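## Task

With the forceps T1, carry yellow vial 4 from well E2 of the vial rack R1 to well F5 of the tube carrier TC, where it must rest upright on the bottom of the well. At the end T1 must be back in its holder H1 with both tips in one slot, and H1 must stand level on its base. Every other vial stays upright in its own well, and R1 and TC stay seated in their nests. Nothing may count as done if only the robot is holding it there. Release everything and move the arms away.

## Robot and tools

Robot: two six-joint arms, left_arm and right_arm, each with a parallel two-finger gripper. The names are labels only, not image sides. Well labels are printed on top of R1 and TC (row letters, column numbers, a triangle marking A1). TC sits between the arms. Vials are picked up by their caps using the forceps T1, which live in holder H1.

Frame: all printed poses use one scene frame. Origin on the table top midway between the arms, +z up, +x outward over the table, left_arm on the +y side. Arm roots: left_arm at (-0.049, +0.282, 0) m, quat_wxyz (+0.999, 0, 0, +0.054); right_arm at (-0.050, -0.358, 0) m, quat_wxyz (+0.998, 0, 0, +0.058). The gripper point (end_effector_position) lies between the finger pads, roughly 1 cm behind the tips; fingers extend along the gripper's +z and close along its y. Printed hand positions may be slightly wrong, worse when the arm is stretched out.

Tool execute_actions, argument actions: a list holding at most one item, or empty. Empty list: only reports the state. A wait item {"steps": N} (N up to 300) commands nothing and returns once N control steps (1/30 s each) have passed since the previous result, counting reply time. A motion item {"rows": [...], "steps": N}: N from 1 to 15, default 15; each row is used for one step and the final row repeats if rows run out. Every row is a single flat list of 14 numbers covering both arms, even if one arm is idle: left_arm waist, shoulder, elbow, wrist pitch, wrist yaw, wrist roll, gripper, then the same seven for right_arm. The six joint values are absolute target angles in radians, in the same form as the Joint positions printout, not offsets. Stated ranges per arm: waist -2.618 to 3.054, shoulder 0.000 to 3.142, elbow 0.000 to 3.142, wrist pitch -1.571 to 1.571, wrist yaw -1.571 to 1.571, wrist roll -2.094 to 2.094. True limits may differ by up to 0.036 rad; a target more than 0.036 beyond a stated end (and beyond the current angle) gets the call refused, with nothing sent. Targets past a real end are clipped and reported as "joint sent to its limit", possibly referring to an earlier still-running action. The gripper value is an absolute command on a -1 (closed) to +1 (fully open) scale. Optional pictures (boolean) chooses whether camera images come back; by default they do.

Motion limits: each joint target is held within a fixed lead of its measured angle (waist 0.202, shoulder 0.258, elbow 0.238, wrist pitch 0.573, wrist yaw and roll 0.522 rad), and targets that would shift the gripper more than 70 mm from where it is are scaled back, so large moves need several calls. Friction may leave a joint up to about 0.031 rad short, and tiny commands may not move it. Between calls the arms keep heading for the last row until everything nearly stops or a step is HELD.

Gripper: grip_measured is the motor position on the same -1..+1 scale. Pads meet near -0.94; every millimetre of object width adds about 0.0208. Per-gripper offset up to about 0.02. Commanding further below the width reading squeezes harder, up to roughly 50 to 62 N per pad (less on thin parts under about 5 mm). Keep sending the same closing value to keep holding. The Joint positions block also lists opening in metres (0.093 open to 0.000 closed); with a rigid object held it can sit up to about 12 mm below the object's width.

Result lines: the state line gives each gripper's position (m) and quat_wxyz; Joint positions and Joint velocities per arm; joint torques (offset, scaled, noisy); "joint command not followed" means a clearance check altered or blocked targets; HELD marks steps where a row was not fully sent; MOTOR HOT appears from 75 °C, and OVER-TEMPERATURE FAULT means an arm was stopped (90 °C pause, at 100 °C the arm goes limp and drops). Avoid long holds under load.

Tool zoom_image: camera (cam_head_left, cam_head_right, cam_left_wrist, cam_right_wrist, each 504x504) and region [x0, y0, x1, y1] in pixels from the top-left, at most 504 by 504; gives a sharper crop of the latest image. read_manual(section "licences") returns only licence text. finished_scene(scene) ends the given scene and grades it; it is final.

Order: look, pick T1 from H1, grip the vial cap with T1, lift clear, lower into the target well until seated, release, return T1 to H1 with both tips in one slot, open, retract, then finish.

Avoid: anything leaving the table, dropped vials or forceps, knocking R1, TC or H1 out of place, arms colliding or pressing on each other, slamming or hard shoving. Brief external tugs on held parts or pushes on loose items may happen.

Each tool is called after ">>>" by a JSON object that holds its "api" and its "payload", one argument or row to a line.

## Session

>>> {"api": "execute_actions", "payload": {
  "actions": []
}}

Scene clock: 0.00 s of 12600.00 s.
left_arm: end_effector_position=(+0.5177, +0.4265, +0.1530) grip_measured=+1.000 end_effector_quat_wxyz=(+0.300, -0.556, +0.701, -0.332) | right_arm: end_effector_position=(+0.0785, -0.1489, +0.1240) grip_measured=+0.991 end_effector_quat_wxyz=(-0.063, +0.898, -0.351, -0.259)
Joint positions: left_arm=[ 0.258  2.124  1.741 -0.333  0.418 -1.168  0.093] | right_arm=[ 0.559  1.561  1.177 -1.353 -0.515 -1.766  0.093]
Joint velocities: left_arm=[-0.002  0.012  0.007  0.007  0.037 -0.007  0.   ] | right_arm=[-0.017 -0.002  0.002  0.007 -0.037 -0.007  0.   ]
Joint torques (N m, as the arm reports them, + toward a larger angle): no reading
Motor temperatures (°C, as the motors report them): left_arm=[23 24 24 24 23 24] | right_arm=[23 25 23 23 22 24]

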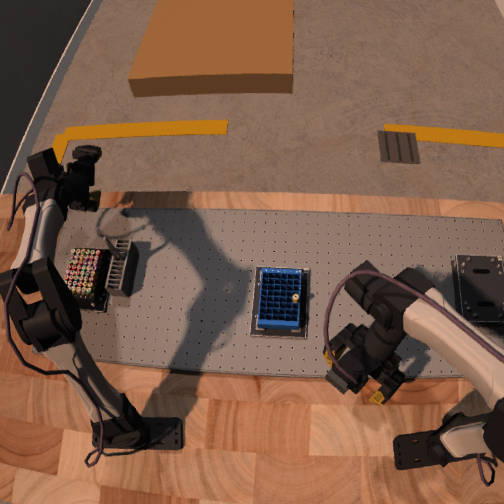

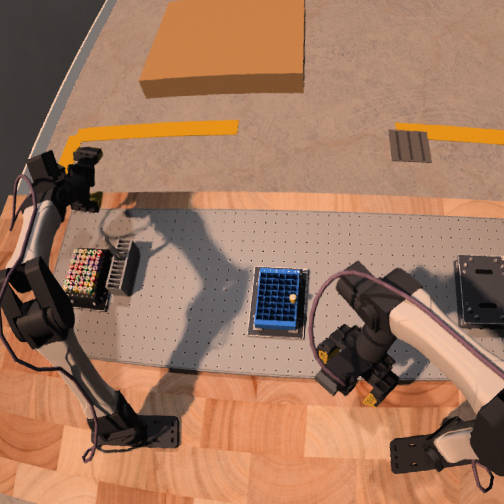

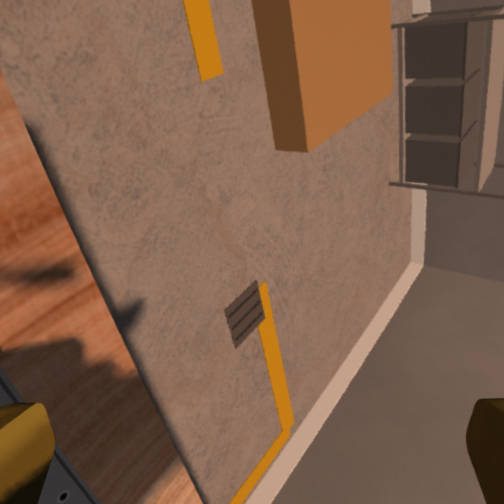

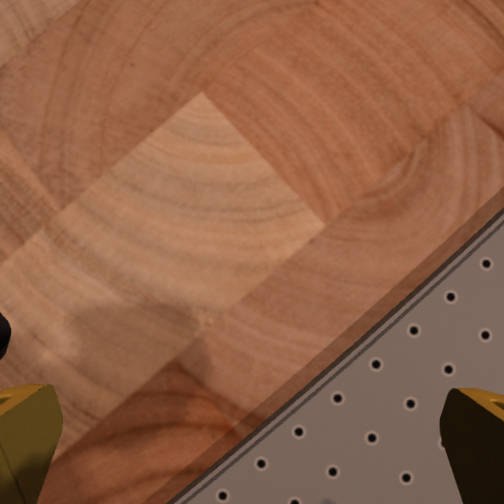

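>>> {"api": "zoom_image", "payload": {
  "camera": "cam_head_left",
  "region": [40, 200, 180, 340]
}}

>>> {"api": "zoom_image", "payload": {
  "camera": "cam_head_left",
  "region": [230, 250, 330, 350]
}}

Region (40, 200, 180, 340) of cam_head_left's 504x504 image, scaled by 3.600, with more detail than that image has.

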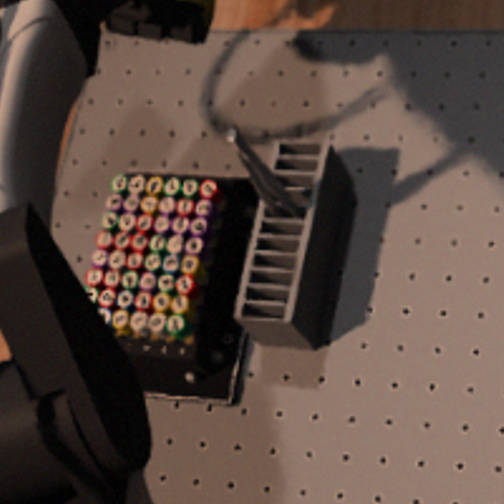

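Region (230, 250, 330, 350) of cam_head_left's 504x504 image, scaled by 5.040, with more detail than that image has.

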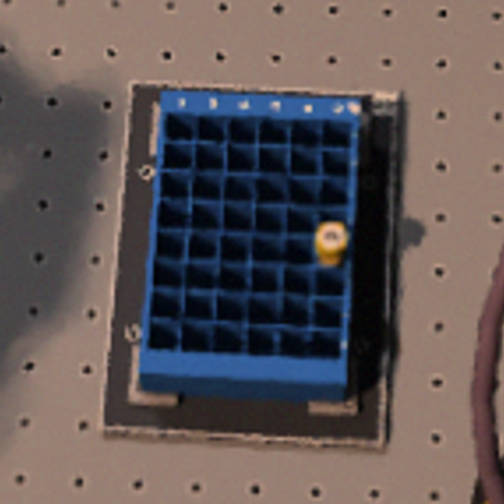

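>>> {"api": "execute_actions", "payload": {
  "actions": [
    {"rows": [[0.1,1.92,1.928,-1.55,0,0,1, 0.559,1.561,1.177,-1.353,-0.515,-1.766,1]], "steps": 15}
  ],
  "pictures": false
}}

>>> {"api": "execute_actions", "payload": {
  "actions": [
    {"steps": 45}
  ]
}}

Scene clock: 18.50 s of 12600.00 s.
left_arm: end_effector_position=(+0.3438, +0.3562, +0.1879) grip_measured=+1.000 end_effector_quat_wxyz=(+0.098, -0.182, +0.978, -0.019) | right_arm: end_effector_position=(+0.0785, -0.1489, +0.1240) grip_measured=+0.991 end_effector_quat_wxyz=(-0.063, +0.898, -0.351, -0.259)
Joint positions: left_arm=[ 0.095  1.91   1.922 -1.387  0.041 -0.168  0.093] | right_arm=[ 0.559  1.561  1.177 -1.353 -0.515 -1.766  0.093]
Joint velocities: left_arm=[-0.007  0.09  -0.017 -1.194 -0.286  1.004  0.   ] | right_arm=[-0.002  0.007 -0.022 -0.051 -0.007  0.022  0.   ]
Joint torques (N m, as the arm reports them, + toward a larger angle): left_arm=[ -0.39 -10.6    8.28   0.82   0.01   0.07] | right_arm=[-0.1  -5.54  6.09 -0.09 -0.38 -0.03]
Motor temperatures (°C, as the motors report them): left_arm=[23 32 27 27 23 24] | right_arm=[23 27 25 23 22 24]
Steps of this call (steps 1 to 90: nothing new was sent; then 15.00 s passed at rest; steps 91 to 105: all 15 steps of this action). Readings (joint positions):
91: left_arm=[0.249 2.118 1.758 -0.381 0.379 -1.122] | right_arm=[0.559 1.561 1.177 -1.353 -0.515 -1.766]
92: left_arm=[0.236 2.108 1.777 -0.455 0.328 -1.064] | right_arm=[0.559 1.561 1.177 -1.353 -0.515 -1.766]
94: left_arm=[0.193 2.068 1.817 -0.599 0.249 -0.939] | right_arm=[0.559 1.561 1.177 -1.353 -0.515 -1.766]
98: left_arm=[0.110 1.963 1.892 -0.908 0.140 -0.640] | right_arm=[0.559 1.561 1.177 -1.353 -0.515 -1.766]
105: the state above

Scene clock: 20.00 s of 12600.00 s.
left_arm: end_effector_position=(+0.3077, +0.3545, +0.1815) grip_measured=+1.000 end_effector_quat_wxyz=(+0.021, -0.105, +0.994, -0.002) | right_arm: end_effector_position=(+0.0785, -0.1489, +0.1240) grip_measured=+0.991 end_effector_quat_wxyz=(-0.063, +0.898, -0.351, -0.259)
Joint positions: left_arm=[ 0.095  1.915  1.922 -1.537  0.008 -0.007  0.093] | right_arm=[ 0.559  1.561  1.177 -1.353 -0.515 -1.766  0.093]
Joint velocities: left_arm=[-0.017  0.007 -0.002 -0.051  0.037 -0.037  0.   ] | right_arm=[ 0.002 -0.002 -0.037  0.007 -0.081 -0.007 -0.   ]
Joint torques (N m, as the arm reports them, + toward a larger angle): left_arm=[ -0.06 -10.46   7.86   0.28  -0.05   0.08] | right_arm=[-0.22 -5.49  6.09 -0.07 -0.37 -0.04]
Motor temperatures (°C, as the motors report them): left_arm=[23 32 27 27 23 24] | right_arm=[23 27 25 23 22 24]
Steps of this call (steps 1 to 30: the robot went on to your last target; steps 31 to 45: nothing new was sent). Readings (joint positions):
1: left_arm=[0.095 1.912 1.922 -1.421 0.034 -0.136] | right_arm=[0.559 1.561 1.177 -1.353 -0.515 -1.766]
2: left_arm=[0.095 1.914 1.922 -1.448 0.029 -0.110] | right_arm=[0.559 1.561 1.177 -1.353 -0.515 -1.766]
4: left_arm=[0.095 1.915 1.922 -1.484 0.021 -0.073] | right_arm=[0.559 1.561 1.177 -1.353 -0.515 -1.766]
8: left_arm=[0.095 1.915 1.922 -1.518 0.013 -0.033] | right_arm=[0.559 1.561 1.177 -1.353 -0.515 -1.766]
45: the state above
All arms were judged still, so your last target was given up. Only a new action makes them travel on or press farther. Fingers that are still opening or closing keep moving.

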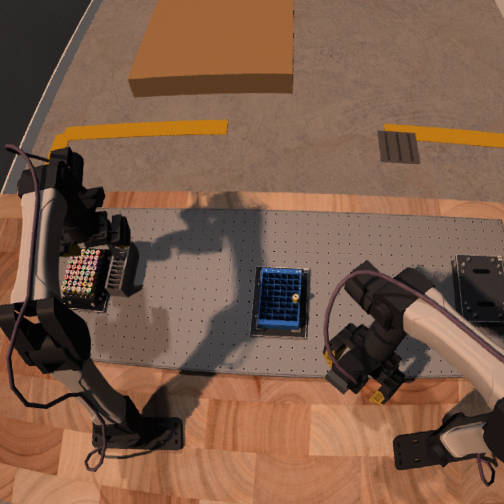

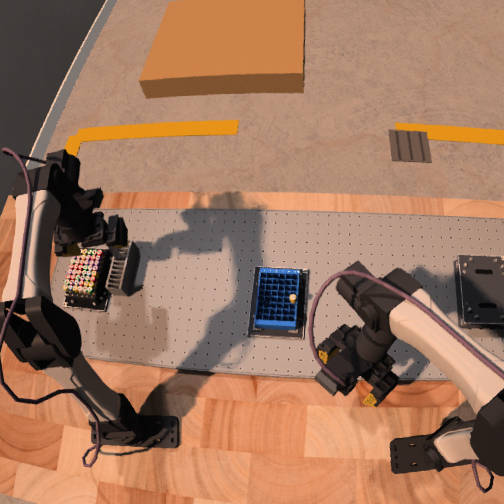

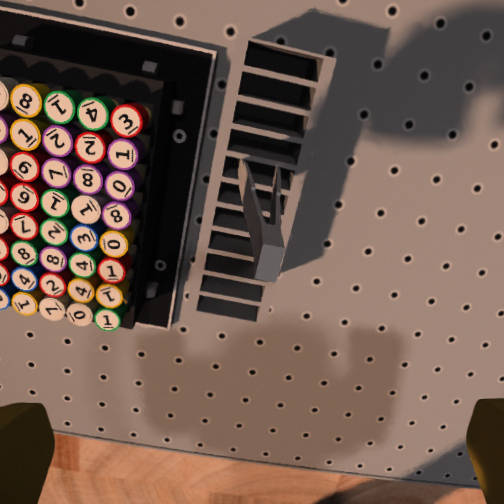

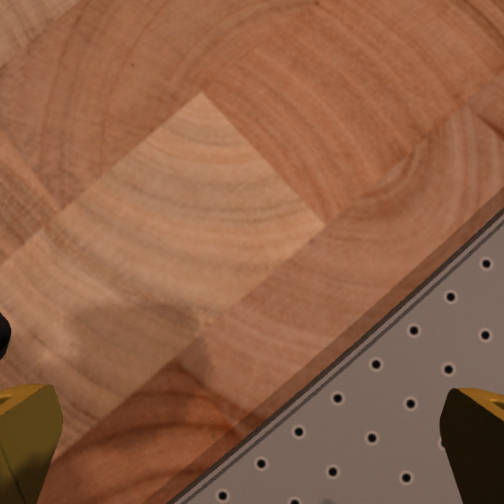

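>>> {"api": "execute_actions", "payload": {
  "actions": [
    {"rows": [[0.07,2.018,1.941,-1.51,0,0.18,1, 0.559,1.561,1.177,-1.353,-0.515,-1.766,1]], "steps": 15}
  ],
  "pictures": false
}}

>>> {"api": "execute_actions", "payload": {
  "actions": [
    {"steps": 30}
  ]
}}

Scene clock: 29.47 s of 12600.00 s.
left_arm: end_effector_position=(+0.3210, +0.3507, +0.1433) grip_measured=+1.000 end_effector_quat_wxyz=(-0.023, -0.010, +1.000, -0.007) | right_arm: end_effector_position=(+0.0785, -0.1489, +0.1240) grip_measured=+0.991 end_effector_quat_wxyz=(-0.063, +0.898, -0.351, -0.259)
Joint positions: left_arm=[ 0.077  2.033  1.934 -1.52   0.006  0.167  0.093] | right_arm=[ 0.559  1.561  1.177 -1.353 -0.515 -1.766  0.093]
Joint velocities: left_arm=[ 0.002  0.002 -0.022 -0.066 -0.022  0.051  0.   ] | right_arm=[-0.002 -0.017  0.022 -0.007 -0.037  0.066  0.001]
Joint torques (N m, as the arm reports them, + toward a larger angle): left_arm=[ -1.1  -13.41   7.89   0.3    0.     0.1 ] | right_arm=[-0.25 -5.53  6.11 -0.07 -0.44  0.03]
Motor temperatures (°C, as the motors report them): left_arm=[23 33 27 26 23 24] | right_arm=[23 27 25 23 22 24]
Steps of this call (steps 1 to 90: nothing new was sent; then 5.97 s passed at rest; steps 91 to 105: all 15 steps of this action). Readings (joint positions):
91: left_arm=[0.094 1.924 1.926 -1.538 0.007 0.021] | right_arm=[0.559 1.561 1.177 -1.353 -0.515 -1.766]
92: left_arm=[0.091 1.938 1.932 -1.536 0.006 0.051] | right_arm=[0.559 1.561 1.177 -1.353 -0.515 -1.766]
94: left_arm=[0.083 1.977 1.934 -1.529 0.006 0.095] | right_arm=[0.559 1.561 1.177 -1.353 -0.515 -1.766]
98: left_arm=[0.077 2.032 1.934 -1.521 0.006 0.142] | right_arm=[0.559 1.561 1.177 -1.353 -0.515 -1.766]
105: the state above

Scene clock: 30.47 s of 12600.00 s.
left_arm: end_effector_position=(+0.3210, +0.3507, +0.1433) grip_measured=+1.000 end_effector_quat_wxyz=(-0.023, -0.007, +1.000, -0.007) | right_arm: end_effector_position=(+0.0785, -0.1489, +0.1240) grip_measured=+0.991 end_effector_quat_wxyz=(-0.063, +0.898, -0.351, -0.259)
Joint positions: left_arm=[ 0.077  2.033  1.934 -1.52   0.006  0.173  0.093] | right_arm=[ 0.559  1.561  1.177 -1.353 -0.515 -1.766  0.093]
Joint velocities: left_arm=[ 0.007  0.002  0.017 -0.022 -0.037  0.066  0.   ] | right_arm=[-0.007 -0.022 -0.002 -0.095  0.037 -0.022 -0.   ]
Joint torques (N m, as the arm reports them, + toward a larger angle): left_arm=[ -1.02 -13.31   7.98   0.29  -0.05   0.08] | right_arm=[-0.28 -5.55  6.05 -0.07 -0.36 -0.03]
Motor temperatures (°C, as the motors report them): left_arm=[23 33 28 26 23 24] | right_arm=[23 27 26 23 22 24]
Steps of this call (steps 1 to 15: the robot went on to your last target; steps 16 to 30: nothing new was sent). Readings (joint positions):
1: left_arm=[0.077 2.033 1.934 -1.520 0.006 0.168] | right_arm=[0.559 1.561 1.177 -1.353 -0.515 -1.766]
2: left_arm=[0.077 2.033 1.934 -1.520 0.006 0.169] | right_arm=[0.559 1.561 1.177 -1.353 -0.515 -1.766]
4: left_arm=[0.077 2.033 1.934 -1.520 0.006 0.171] | right_arm=[0.559 1.561 1.177 -1.353 -0.515 -1.766]
8: left_arm=[0.077 2.033 1.934 -1.520 0.006 0.172] | right_arm=[0.559 1.561 1.177 -1.353 -0.515 -1.766]
30: the state above
All arms were judged still, so your last target was given up. Only a new action makes them travel on or press farther. Fingers that are still opening or closing keep moving.

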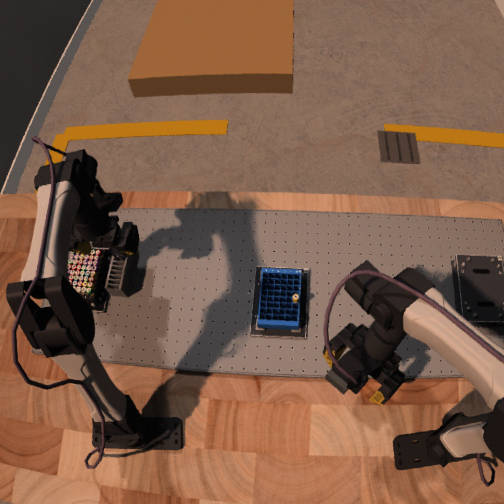

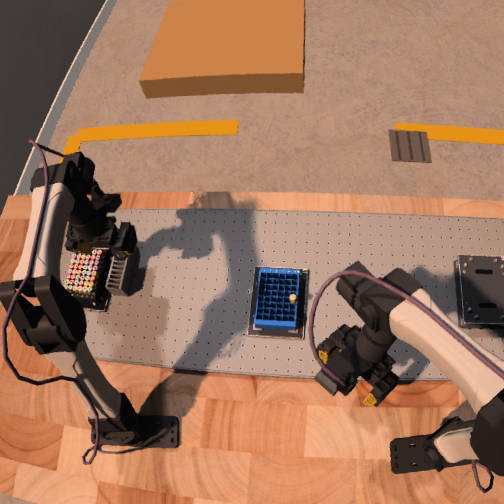

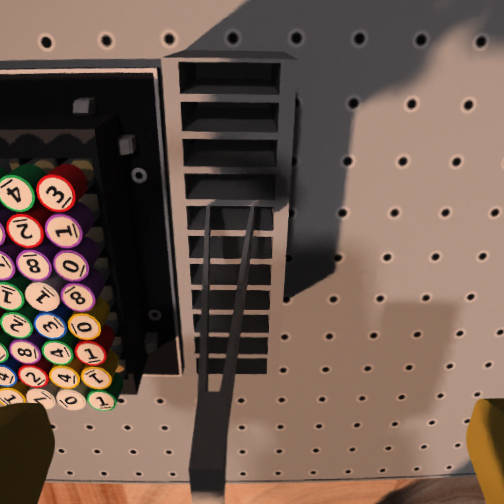

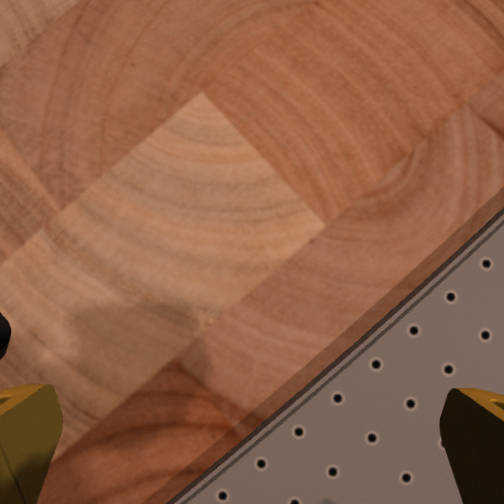

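>>> {"api": "execute_actions", "payload": {
  "actions": [
    {"rows": [[0.08,2.02,1.90,-1.48,0,0.18,1, 0.559,1.561,1.177,-1.353,-0.515,-1.766,1],[0.085,2.008,1.865,-1.44,0,0.185,1, 0.559,1.561,1.177,-1.353,-0.515,-1.766,1],[0.09,1.996,1.83,-1.40,0,0.19,1, 0.559,1.561,1.177,-1.353,-0.515,-1.766,1],[0.095,1.984,1.795,-1.36,0,0.195,1, 0.559,1.561,1.177,-1.353,-0.515,-1.766,1],[0.1,1.972,1.76,-1.32,0,0.2,1, 0.559,1.561,1.177,-1.353,-0.515,-1.766,1],[0.1,1.96,1.725,-1.28,0,0.2,1, 0.559,1.561,1.177,-1.353,-0.515,-1.766,1],[0.1,1.948,1.69,-1.24,0,0.2,1, 0.559,1.561,1.177,-1.353,-0.515,-1.766,1],[0.1,1.936,1.655,-1.20,0,0.2,1, 0.559,1.561,1.177,-1.353,-0.515,-1.766,1],[0.1,1.924,1.62,-1.16,0,0.2,1, 0.559,1.561,1.177,-1.353,-0.515,-1.766,1],[0.1,1.912,1.585,-1.125,0,0.2,1, 0.559,1.561,1.177,-1.353,-0.515,-1.766,1]], "steps": 15}
  ],
  "pictures": false
}}

>>> {"api": "execute_actions", "payload": {
  "actions": [
    {"steps": 30}
  ]
}}

Scene clock: 39.57 s of 12600.00 s.
left_arm: end_effector_position=(+0.3204, +0.3563, +0.0957) grip_measured=+1.000 end_effector_quat_wxyz=(+0.025, -0.004, +1.000, +0.002) | right_arm: end_effector_position=(+0.0785, -0.1489, +0.1240) grip_measured=+0.991 end_effector_quat_wxyz=(-0.063, +0.898, -0.351, -0.259)
Joint positions: left_arm=[ 0.092  1.932  1.601 -1.191  0.006  0.192  0.093] | right_arm=[ 0.559  1.561  1.177 -1.353 -0.515 -1.766  0.093]
Joint velocities: left_arm=[ 0.007 -0.081  0.017  0.344 -0.051  0.037  0.   ] | right_arm=[-0.002 -0.012  0.007 -0.022 -0.066  0.022 -0.   ]
Joint torques (N m, as the arm reports them, + toward a larger angle): left_arm=[  0.09 -12.54   6.05   0.48  -0.01   0.06] | right_arm=[-0.07 -5.47  5.84 -0.06 -0.37 -0.08]
Motor temperatures (°C, as the motors report them): left_arm=[23 35 28 25 23 24] | right_arm=[23 28 26 23 22 24]
Steps of this call (steps 1 to 90: nothing new was sent; then 5.60 s passed at rest; steps 91 to 105: all 15 steps of this action). Readings (joint positions):
91: left_arm=[0.077 2.032 1.931 -1.516 0.006 0.173] | right_arm=[0.559 1.561 1.177 -1.353 -0.515 -1.766]
92: left_arm=[0.077 2.029 1.919 -1.503 0.006 0.174] | right_arm=[0.559 1.561 1.177 -1.353 -0.515 -1.766]
94: left_arm=[0.078 2.013 1.867 -1.461 0.006 0.178] | right_arm=[0.559 1.561 1.177 -1.353 -0.515 -1.766]
98: left_arm=[0.089 1.974 1.726 -1.348 0.006 0.187] | right_arm=[0.559 1.561 1.177 -1.353 -0.515 -1.766]
105: the state above

Scene clock: 40.57 s of 12600.00 s.
left_arm: end_effector_position=(+0.3327, +0.3587, +0.0979) grip_measured=+1.000 end_effector_quat_wxyz=(+0.052, -0.004, +0.999, +0.007) | right_arm: end_effector_position=(+0.0785, -0.1489, +0.1240) grip_measured=+0.991 end_effector_quat_wxyz=(-0.063, +0.898, -0.351, -0.259)
Joint positions: left_arm=[ 0.092  1.928  1.601 -1.14   0.006  0.193  0.093] | right_arm=[ 0.559  1.561  1.177 -1.353 -0.515 -1.766  0.093]
Joint velocities: left_arm=[ 0.012  0.007  0.002  0.081 -0.022 -0.037  0.   ] | right_arm=[-0.007 -0.002 -0.017  0.022 -0.022 -0.022 -0.   ]
Joint torques (N m, as the arm reports them, + toward a larger angle): left_arm=[ -0.06 -12.8    6.24   0.69   0.     0.07] | right_arm=[-0.08 -5.54  6.1  -0.03 -0.39 -0.01]
Motor temperatures (°C, as the motors report them): left_arm=[23 36 28 25 23 24] | right_arm=[23 28 26 23 22 24]
Steps of this call (steps 1 to 30: the robot went on to your last target). Readings (joint positions):
1: left_arm=[0.092 1.930 1.601 -1.179 0.006 0.192] | right_arm=[0.559 1.561 1.177 -1.353 -0.515 -1.766]
2: left_arm=[0.092 1.929 1.601 -1.170 0.006 0.192] | right_arm=[0.559 1.561 1.177 -1.353 -0.515 -1.766]
4: left_arm=[0.092 1.928 1.601 -1.158 0.006 0.193] | right_arm=[0.559 1.561 1.177 -1.353 -0.515 -1.766]
8: left_arm=[0.092 1.928 1.601 -1.146 0.006 0.193] | right_arm=[0.559 1.561 1.177 -1.353 -0.515 -1.766]
30: the state above
All arms were judged still, so your last target was given up. Only a new action makes them travel on or press farther. Fingers that are still opening or closing keep moving.

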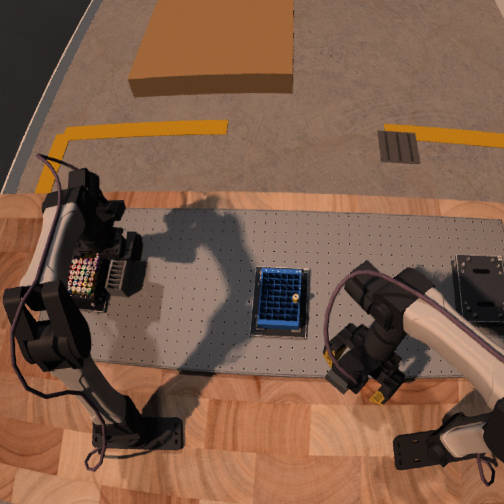

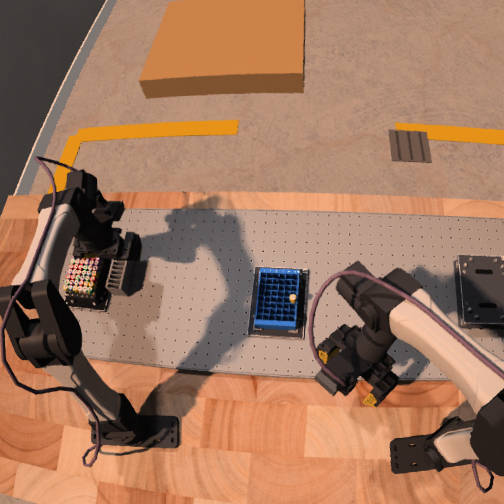

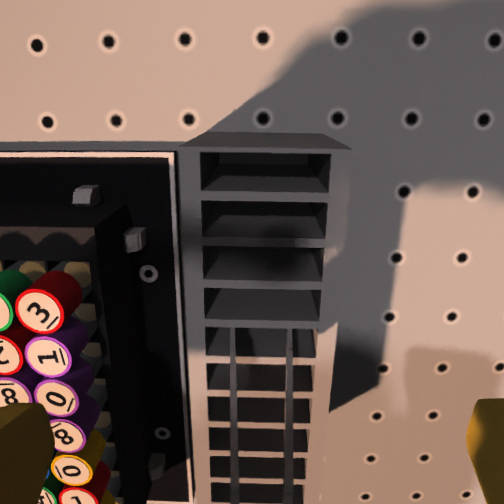

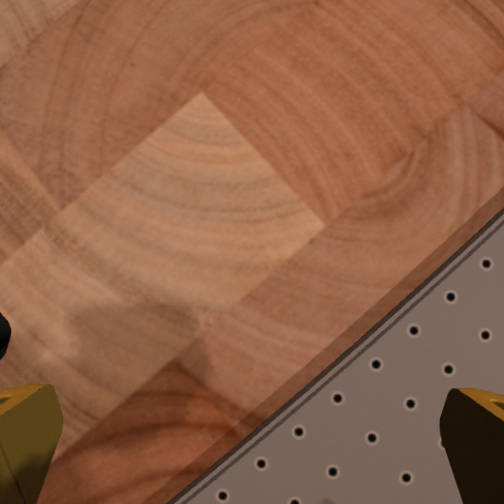

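>>> {"api": "execute_actions", "payload": {
  "actions": [
    {"rows": [[0.1,1.912,1.585,-1.125,0,0.2,-0.62, 0.559,1.561,1.177,-1.353,-0.515,-1.766,1]], "steps": 15}
  ],
  "pictures": false
}}

>>> {"api": "execute_actions", "payload": {
  "actions": [
    {"steps": 20}
  ]
}}

Scene clock: 43.43 s of 12600.00 s.
left_arm: end_effector_position=(+0.3327, +0.3587, +0.0979) grip_measured=-0.619 end_effector_quat_wxyz=(+0.052, -0.004, +0.999, +0.007) | right_arm: end_effector_position=(+0.0785, -0.1489, +0.1240) grip_measured=+0.991 end_effector_quat_wxyz=(-0.063, +0.898, -0.351, -0.259)
Joint positions: left_arm=[ 0.092  1.928  1.601 -1.14   0.006  0.193  0.016] | right_arm=[ 0.559  1.561  1.177 -1.353 -0.515 -1.766  0.093]
Joint velocities: left_arm=[-0.012 -0.017 -0.017 -0.007  0.022 -0.007 -0.001] | right_arm=[-0.002 -0.002 -0.012 -0.007 -0.007  0.007 -0.001]
Joint torques (N m, as the arm reports them, + toward a larger angle): left_arm=[  0.11 -12.76   6.12   0.64   0.     0.09] | right_arm=[-0.07 -5.47  5.82 -0.1  -0.37 -0.03]
Motor temperatures (°C, as the motors report them): left_arm=[23 36 28 25 23 24] | right_arm=[23 28 26 23 22 24]
Steps of this call (steps 1 to 71: nothing new was sent; steps 72 to 86: all 15 steps of this action). Readings (joint positions):
72: left_arm=[0.092 1.928 1.601 -1.140 0.006 0.193] | right_arm=[0.559 1.561 1.177 -1.353 -0.515 -1.766]
73: left_arm=[0.092 1.928 1.601 -1.140 0.006 0.193] | right_arm=[0.559 1.561 1.177 -1.353 -0.515 -1.766]
75: left_arm=[0.092 1.928 1.601 -1.140 0.006 0.193] | right_arm=[0.559 1.561 1.177 -1.353 -0.515 -1.766]
79: left_arm=[0.092 1.928 1.601 -1.140 0.006 0.193] | right_arm=[0.559 1.561 1.177 -1.353 -0.515 -1.766]
86: the state above

Scene clock: 44.10 s of 12600.00 s.
left_arm: end_effector_position=(+0.3327, +0.3587, +0.0979) grip_measured=-0.619 end_effector_quat_wxyz=(+0.052, -0.004, +0.999, +0.007) | right_arm: end_effector_position=(+0.0785, -0.1489, +0.1240) grip_measured=+0.991 end_effector_quat_wxyz=(-0.063, +0.898, -0.351, -0.259)
Joint positions: left_arm=[ 0.092  1.928  1.601 -1.14   0.006  0.193  0.016] | right_arm=[ 0.559  1.561  1.177 -1.353 -0.515 -1.766  0.093]
Joint velocities: left_arm=[-0.012 -0.012  0.027 -0.066  0.022  0.051 -0.001] | right_arm=[-0.007  0.007  0.012  0.022  0.007 -0.022  0.   ]
Joint torques (N m, as the arm reports them, + toward a larger angle): left_arm=[ -0.1  -12.75   6.42   0.68  -0.07   0.09] | right_arm=[-0.19 -5.44  6.23 -0.07 -0.43  0.06]
Motor temperatures (°C, as the motors report them): left_arm=[23 36 28 25 23 24] | right_arm=[23 28 26 23 22 24]
Steps of this call (steps 1 to 15: the robot went on to your last target; steps 16 to 20: nothing new was sent). Readings (joint positions):
1: left_arm=[0.092 1.928 1.601 -1.140 0.006 0.193] | right_arm=[0.559 1.561 1.177 -1.353 -0.515 -1.766]
2: left_arm=[0.092 1.928 1.601 -1.140 0.006 0.193] | right_arm=[0.559 1.561 1.177 -1.353 -0.515 -1.766]
4: left_arm=[0.092 1.928 1.601 -1.140 0.006 0.193] | right_arm=[0.559 1.561 1.177 -1.353 -0.515 -1.766]
8: left_arm=[0.092 1.928 1.601 -1.140 0.006 0.193] | right_arm=[0.559 1.561 1.177 -1.353 -0.515 -1.766]
20: the state above
All arms were judged still, so your last target was given up. Only a new action makes them travel on or press farther. Fingers that are still opening or closing keep moving.

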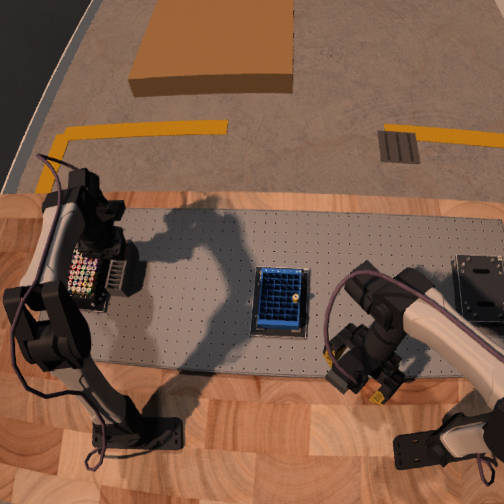

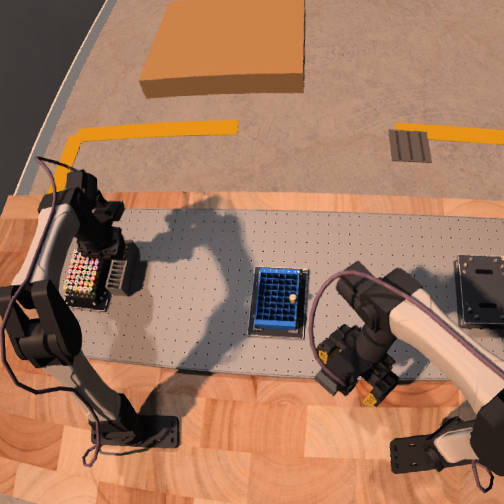

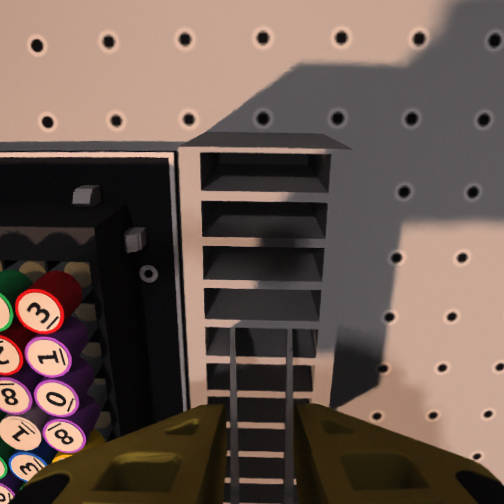

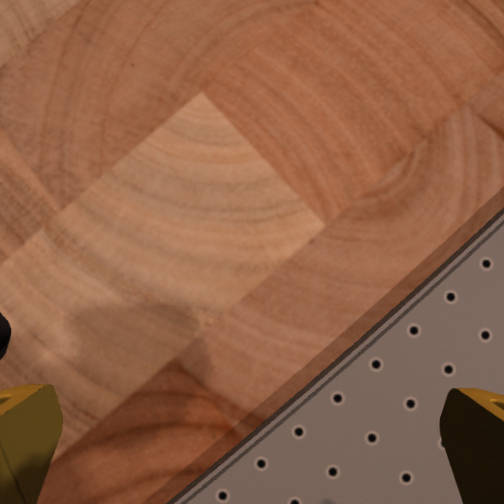

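Just touching. Squeeze a bit.

>>> {"api": "execute_actions", "payload": {
  "actions": [
    {"rows": [[0.1,1.912,1.585,-1.125,0,0.2,-0.70, 0.559,1.561,1.177,-1.353,-0.515,-1.766,1]], "steps": 15}
  ]
}}

Scene clock: 45.93 s of 12600.00 s.
left_arm: end_effector_position=(+0.3328, +0.3588, +0.0979) grip_measured=-0.698 end_effector_quat_wxyz=(+0.052, -0.004, +0.999, +0.007) | right_arm: end_effector_position=(+0.0785, -0.1489, +0.1240) grip_measured=+0.991 end_effector_quat_wxyz=(-0.063, +0.898, -0.351, -0.259)
Joint positions: left_arm=[ 0.092  1.928  1.601 -1.139  0.006  0.193  0.012] | right_arm=[ 0.559  1.561  1.177 -1.353 -0.515 -1.766  0.093]
Joint velocities: left_arm=[-0.002  0.017  0.007  0.007 -0.022 -0.066  0.001] | right_arm=[ 0.007 -0.002 -0.012  0.037  0.037  0.022  0.001]
Joint torques (N m, as the arm reports them, + toward a larger angle): left_arm=[  0.11 -12.7    6.24   0.67  -0.02   0.09] | right_arm=[-0.25 -5.56  5.94 -0.04 -0.38 -0.04]
Motor temperatures (°C, as the motors report them): left_arm=[23 36 28 25 23 24] | right_arm=[23 28 26 23 22 24]
Steps of this call (steps 1 to 40: nothing new was sent; steps 41 to 55: all 15 steps of this action). Readings (joint positions):
41: left_arm=[0.092 1.928 1.601 -1.140 0.006 0.193] | right_arm=[0.559 1.561 1.177 -1.353 -0.515 -1.766]
42: left_arm=[0.092 1.928 1.601 -1.140 0.006 0.193] | right_arm=[0.559 1.561 1.177 -1.353 -0.515 -1.766]
44: left_arm=[0.092 1.928 1.601 -1.139 0.006 0.193] | right_arm=[0.559 1.561 1.177 -1.353 -0.515 -1.766]
48: left_arm=[0.092 1.928 1.601 -1.139 0.006 0.193] | right_arm=[0.559 1.561 1.177 -1.353 -0.515 -1.766]
55: the state above

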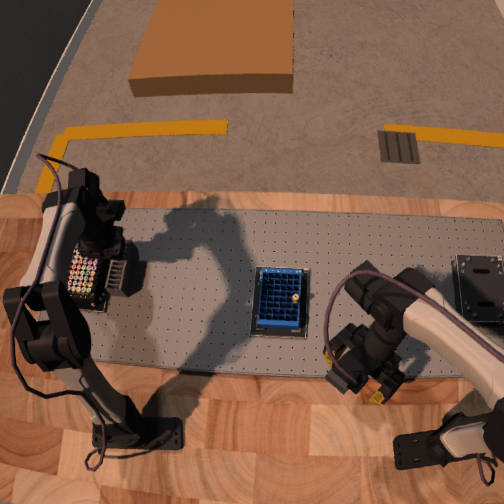

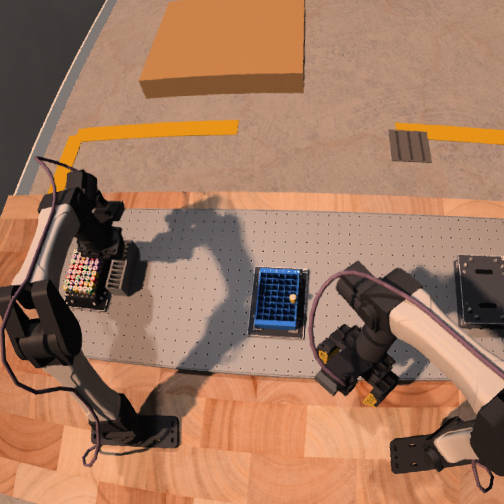

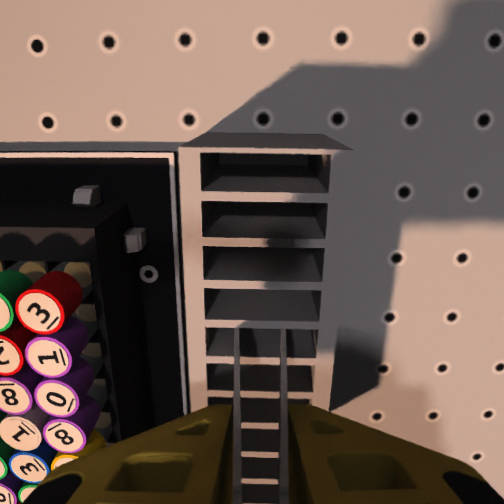

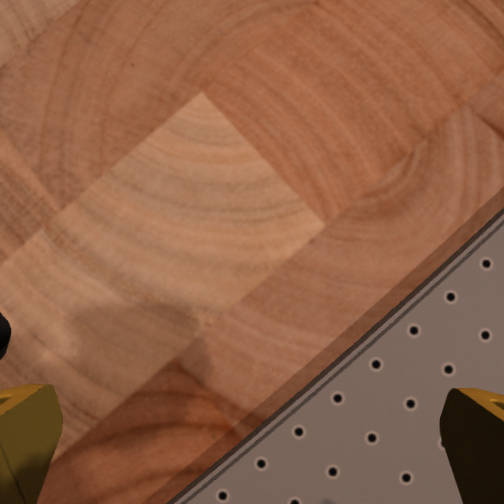

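>>> {"api": "execute_actions", "payload": {
  "actions": [
    {"rows": [[0.1,1.912,1.605,-1.145,0,0.2,-0.7, 0.559,1.561,1.177,-1.353,-0.515,-1.766,1],[0.1,1.912,1.625,-1.165,0,0.2,-0.7, 0.559,1.561,1.177,-1.353,-0.515,-1.766,1],[0.1,1.911,1.645,-1.185,0,0.2,-0.7, 0.559,1.561,1.177,-1.353,-0.515,-1.766,1],[0.1,1.911,1.665,-1.205,0,0.2,-0.7, 0.559,1.561,1.177,-1.353,-0.515,-1.766,1],[0.1,1.91,1.685,-1.225,0,0.2,-0.7, 0.559,1.561,1.177,-1.353,-0.515,-1.766,1],[0.1,1.91,1.705,-1.245,0,0.2,-0.7, 0.559,1.561,1.177,-1.353,-0.515,-1.766,1],[0.1,1.909,1.725,-1.265,0,0.2,-0.7, 0.559,1.561,1.177,-1.353,-0.515,-1.766,1],[0.1,1.909,1.745,-1.285,0,0.2,-0.7, 0.559,1.561,1.177,-1.353,-0.515,-1.766,1],[0.1,1.908,1.765,-1.305,0,0.2,-0.7, 0.559,1.561,1.177,-1.353,-0.515,-1.766,1],[0.1,1.908,1.785,-1.325,0,0.2,-0.7, 0.559,1.561,1.177,-1.353,-0.515,-1.766,1],[0.1,1.907,1.805,-1.345,0,0.2,-0.7, 0.559,1.561,1.177,-1.353,-0.515,-1.766,1],[0.1,1.907,1.825,-1.365,0,0.2,-0.7, 0.559,1.561,1.177,-1.353,-0.515,-1.766,1],[0.1,1.906,1.845,-1.385,0,0.2,-0.7, 0.559,1.561,1.177,-1.353,-0.515,-1.766,1],[0.1,1.906,1.865,-1.405,0,0.2,-0.7, 0.559,1.561,1.177,-1.353,-0.515,-1.766,1],[0.1,1.905,1.885,-1.425,0,0.2,-0.7, 0.559,1.561,1.177,-1.353,-0.515,-1.766,1]], "steps": 15}
  ],
  "pictures": false
}}

>>> {"api": "execute_actions", "payload": {
  "actions": [
    {"steps": 30}
  ]
}}

Scene clock: 54.67 s of 12600.00 s.
left_arm: end_effector_position=(+0.3403, +0.3604, +0.1569) grip_measured=-0.698 end_effector_quat_wxyz=(+0.071, -0.004, +0.997, +0.011) | right_arm: end_effector_position=(+0.0785, -0.1489, +0.1240) grip_measured=+0.991 end_effector_quat_wxyz=(-0.063, +0.898, -0.351, -0.259)
Joint positions: left_arm=[ 0.092  1.928  1.831 -1.331  0.006  0.193  0.012] | right_arm=[ 0.559  1.561  1.177 -1.353 -0.515 -1.766  0.093]
Joint velocities: left_arm=[ 0.002  0.017  0.549 -0.52  -0.007 -0.022 -0.   ] | right_arm=[ 0.007 -0.017  0.027 -0.007 -0.022  0.081  0.   ]
Joint torques (N m, as the arm reports them, + toward a larger angle): left_arm=[  0.11 -13.49   9.46   0.52  -0.01   0.09] | right_arm=[ 0.   -5.48  6.02 -0.04 -0.38 -0.02]
Motor temperatures (°C, as the motors report them): left_arm=[23 38 28 25 23 24] | right_arm=[23 28 27 23 22 24]
Steps of this call (steps 1 to 15: the robot went on to your last target; steps 16 to 90: nothing new was sent; then 5.23 s passed at rest; steps 91 to 105: all 15 steps of this action). Readings (joint positions):
91: left_arm=[0.092 1.928 1.601 -1.139 0.006 0.193] | right_arm=[0.559 1.561 1.177 -1.353 -0.515 -1.766]
92: left_arm=[0.092 1.928 1.601 -1.140 0.006 0.193] | right_arm=[0.559 1.561 1.177 -1.353 -0.515 -1.766]
94: left_arm=[0.092 1.928 1.613 -1.157 0.006 0.193] | right_arm=[0.559 1.561 1.177 -1.353 -0.515 -1.766]
98: left_arm=[0.092 1.928 1.687 -1.213 0.006 0.193] | right_arm=[0.559 1.561 1.177 -1.353 -0.515 -1.766]
105: the state above

Scene clock: 55.67 s of 12600.00 s.
left_arm: end_effector_position=(+0.3272, +0.3577, +0.1690) grip_measured=-0.698 end_effector_quat_wxyz=(+0.054, -0.004, +0.999, +0.008) | right_arm: end_effector_position=(+0.0785, -0.1489, +0.1240) grip_measured=+0.991 end_effector_quat_wxyz=(-0.063, +0.898, -0.351, -0.259)
Joint positions: left_arm=[ 0.092  1.916  1.867 -1.413  0.006  0.193  0.012] | right_arm=[ 0.559  1.561  1.177 -1.353 -0.515 -1.766  0.093]
Joint velocities: left_arm=[-0.007  0.002 -0.002 -0.066 -0.007  0.066  0.001] | right_arm=[ 0.012 -0.007 -0.007 -0.037  0.007  0.022 -0.001]
Joint torques (N m, as the arm reports them, + toward a larger angle): left_arm=[  0.14 -11.96   9.12   0.39  -0.05   0.09] | right_arm=[-0.15 -5.34  6.14 -0.05 -0.37  0.01]
Motor temperatures (°C, as the motors report them): left_arm=[23 38 28 25 23 24] | right_arm=[23 28 27 23 22 24]
Steps of this call (steps 1 to 30: the robot went on to your last target). Readings (joint positions):
1: left_arm=[0.092 1.927 1.847 -1.346 0.006 0.193] | right_arm=[0.559 1.561 1.177 -1.353 -0.515 -1.766]
2: left_arm=[0.092 1.924 1.857 -1.357 0.006 0.193] | right_arm=[0.559 1.561 1.177 -1.353 -0.515 -1.766]
4: left_arm=[0.092 1.918 1.866 -1.375 0.006 0.193] | right_arm=[0.559 1.561 1.177 -1.353 -0.515 -1.766]
8: left_arm=[0.092 1.916 1.867 -1.399 0.006 0.193] | right_arm=[0.559 1.561 1.177 -1.353 -0.515 -1.766]
30: the state above
All arms were judged still, so your last target was given up. Only a new action makes them travel on or press farther. Fingers that are still opening or closing keep moving.

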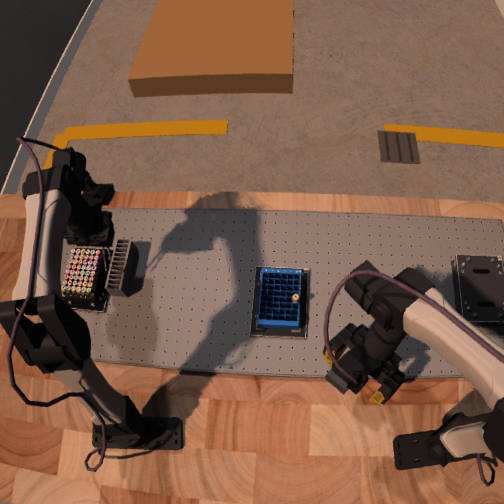

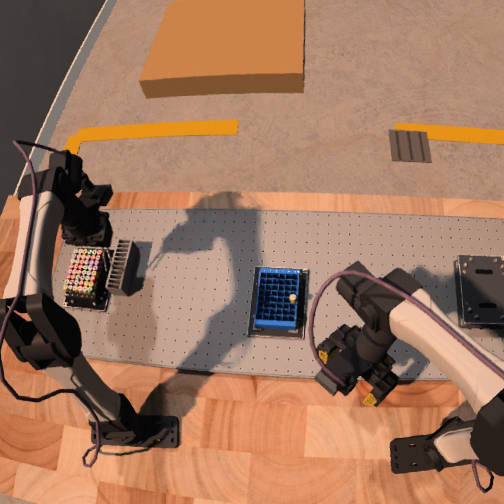

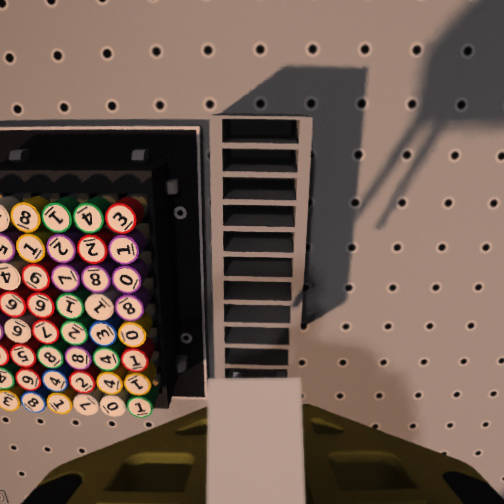

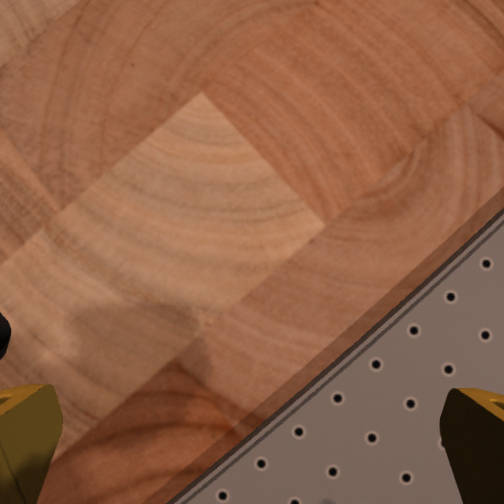

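>>> {"api": "zoom_image", "payload": {
  "camera": "cam_head_right",
  "region": [40, 170, 200, 330]
}}

Region (40, 170, 200, 330) of cam_head_right's 504x504 image, scaled by 3.150, with more detail than that image has.

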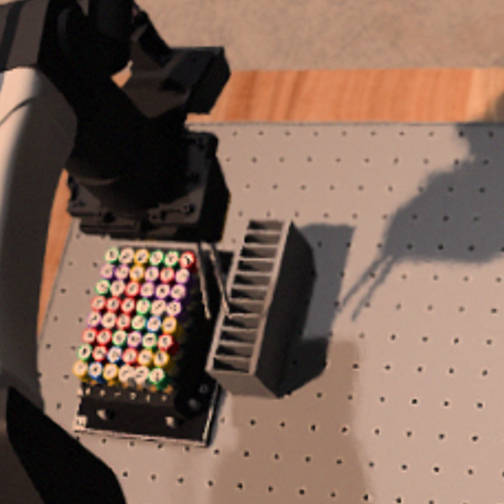

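>>> {"api": "execute_actions", "payload": {
  "actions": [
    {"rows": [[0.1,1.886,1.853,-1.388,0,0.2,-0.7, 0.559,1.561,1.177,-1.353,-0.515,-1.766,1],[0.1,1.867,1.821,-1.352,0,0.2,-0.7, 0.559,1.561,1.177,-1.353,-0.515,-1.766,1],[0.1,1.848,1.789,-1.315,0,0.2,-0.7, 0.559,1.561,1.177,-1.353,-0.515,-1.766,1],[0.1,1.829,1.757,-1.279,0,0.2,-0.7, 0.559,1.561,1.177,-1.353,-0.515,-1.766,1],[0.1,1.81,1.725,-1.242,0,0.2,-0.7, 0.559,1.561,1.177,-1.353,-0.515,-1.766,1],[0.1,1.791,1.693,-1.206,0,0.2,-0.7, 0.559,1.561,1.177,-1.353,-0.515,-1.766,1],[0.1,1.772,1.661,-1.169,0,0.2,-0.7, 0.559,1.561,1.177,-1.353,-0.515,-1.766,1],[0.1,1.753,1.629,-1.133,0,0.2,-0.7, 0.559,1.561,1.177,-1.353,-0.515,-1.766,1],[0.1,1.734,1.597,-1.096,0,0.2,-0.7, 0.559,1.561,1.177,-1.353,-0.515,-1.766,1],[0.1,1.715,1.565,-1.06,0,0.2,-0.7, 0.559,1.561,1.177,-1.353,-0.515,-1.766,1],[0.1,1.696,1.533,-1.023,0,0.2,-0.7, 0.559,1.561,1.177,-1.353,-0.515,-1.766,1],[0.1,1.677,1.501,-0.987,0,0.2,-0.7, 0.559,1.561,1.177,-1.353,-0.515,-1.766,1],[0.1,1.658,1.469,-0.95,0,0.2,-0.7, 0.559,1.561,1.177,-1.353,-0.515,-1.766,1],[0.1,1.639,1.437,-0.914,0,0.2,-0.7, 0.559,1.561,1.177,-1.353,-0.515,-1.766,1],[0.1,1.62,1.405,-0.877,0,0.2,-0.7, 0.559,1.561,1.177,-1.353,-0.515,-1.766,1]], "steps": 15}
  ],
  "pictures": false
}}

>>> {"api": "execute_actions", "payload": {
  "actions": [
    {"steps": 30}
  ]
}}

Scene clock: 70.77 s of 12600.00 s.
left_arm: end_effector_position=(+0.3215, +0.3565, +0.1583) grip_measured=-0.699 end_effector_quat_wxyz=(+0.164, -0.003, +0.986, +0.030) | right_arm: end_effector_position=(+0.0785, -0.1489, +0.1240) grip_measured=+0.991 end_effector_quat_wxyz=(-0.063, +0.898, -0.351, -0.259)
Joint positions: left_arm=[ 0.092  1.668  1.471 -1.039  0.006  0.193  0.012] | right_arm=[ 0.559  1.561  1.177 -1.353 -0.515 -1.766  0.093]
Joint velocities: left_arm=[ 0.007 -0.545 -0.93   1.062  0.051 -0.081  0.001] | right_arm=[-0.017 -0.002 -0.002  0.037 -0.022  0.037 -0.001]
Joint torques (N m, as the arm reports them, + toward a larger angle): left_arm=[ -0.03 -10.44   7.43   1.    -0.02   0.1 ] | right_arm=[-0.26 -5.52  6.14 -0.03 -0.37 -0.02]
Motor temperatures (°C, as the motors report them): left_arm=[23 39 29 25 23 24] | right_arm=[23 29 27 23 22 24]
Steps of this call (steps 1 to 90: nothing new was sent; then 11.60 s passed at rest; steps 91 to 105: all 15 steps of this action). Readings (joint positions):
91: left_arm=[0.092 1.915 1.867 -1.412 0.006 0.193] | right_arm=[0.559 1.561 1.177 -1.353 -0.515 -1.766]
92: left_arm=[0.092 1.910 1.860 -1.402 0.006 0.193] | right_arm=[0.559 1.561 1.177 -1.353 -0.515 -1.766]
94: left_arm=[0.092 1.883 1.817 -1.365 0.006 0.193] | right_arm=[0.559 1.561 1.177 -1.353 -0.515 -1.766]
98: left_arm=[0.092 1.803 1.695 -1.268 0.006 0.193] | right_arm=[0.559 1.561 1.177 -1.353 -0.515 -1.766]
105: the state above

Scene clock: 71.77 s of 12600.00 s.
left_arm: end_effector_position=(+0.3408, +0.3605, +0.1652) grip_measured=-0.699 end_effector_quat_wxyz=(+0.224, -0.003, +0.974, +0.042) | right_arm: end_effector_position=(+0.0785, -0.1489, +0.1240) grip_measured=+0.991 end_effector_quat_wxyz=(-0.063, +0.898, -0.351, -0.259)
Joint positions: left_arm=[ 0.092  1.638  1.419 -0.894  0.006  0.193  0.012] | right_arm=[ 0.559  1.561  1.177 -1.353 -0.515 -1.766  0.093]
Joint velocities: left_arm=[ 0.017 -0.017 -0.012 -0.022 -0.037 -0.022  0.001] | right_arm=[-0.012 -0.012 -0.027 -0.051  0.022 -0.051 -0.001]
Joint torques (N m, as the arm reports them, + toward a larger angle): left_arm=[  0.07 -10.55   7.21   1.36   0.02   0.1 ] | right_arm=[-0.07 -5.54  5.95 -0.1  -0.38 -0.02]
Motor temperatures (°C, as the motors report them): left_arm=[23 39 29 25 23 24] | right_arm=[23 29 27 23 22 24]
Steps of this call (steps 1 to 30: the robot went on to your last target). Readings (joint positions):
1: left_arm=[0.092 1.653 1.446 -1.012 0.006 0.193] | right_arm=[0.559 1.561 1.177 -1.353 -0.515 -1.766]
2: left_arm=[0.092 1.644 1.430 -0.993 0.006 0.193] | right_arm=[0.559 1.561 1.177 -1.353 -0.515 -1.766]
4: left_arm=[0.092 1.638 1.420 -0.963 0.006 0.193] | right_arm=[0.559 1.561 1.177 -1.353 -0.515 -1.766]
8: left_arm=[0.092 1.638 1.419 -0.920 0.006 0.193] | right_arm=[0.559 1.561 1.177 -1.353 -0.515 -1.766]
30: the state above
All arms were judged still, so your last target was given up. Only a new action makes them travel on or press farther. Fingers that are still opening or closing keep moving.

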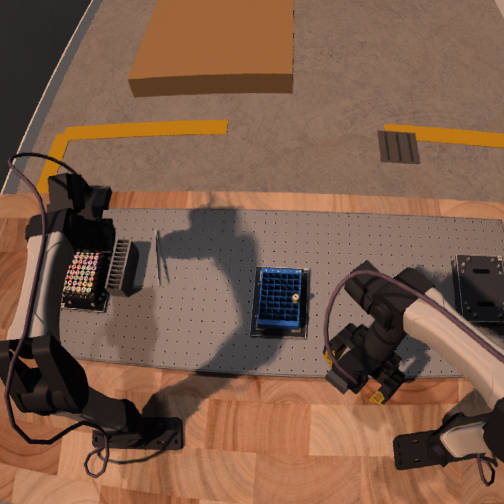

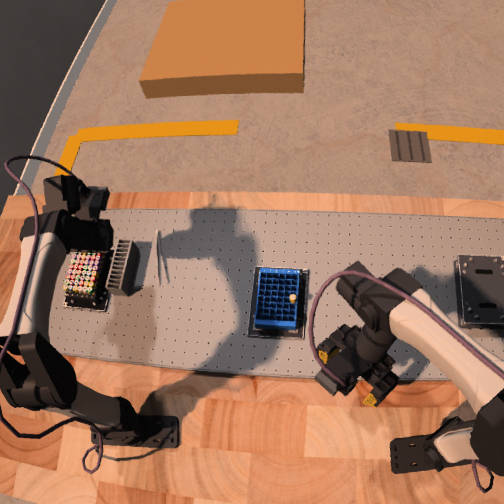

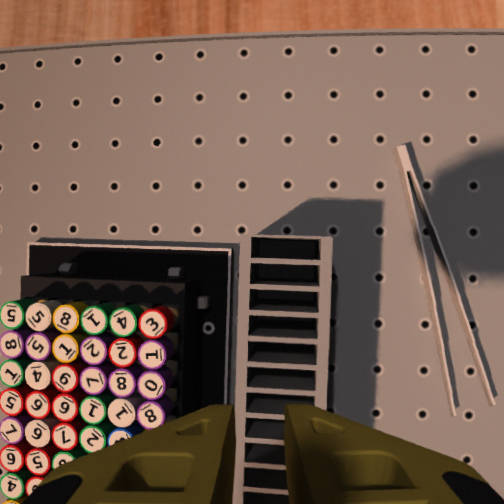

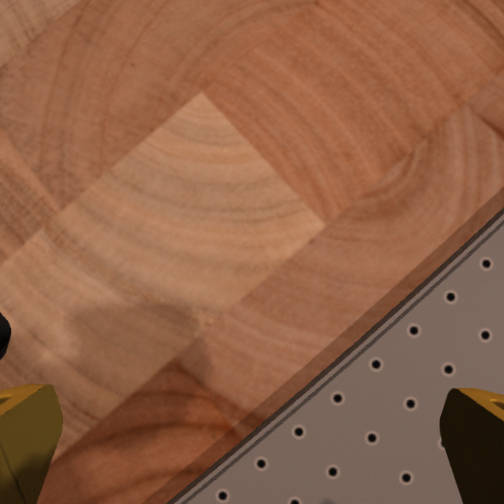

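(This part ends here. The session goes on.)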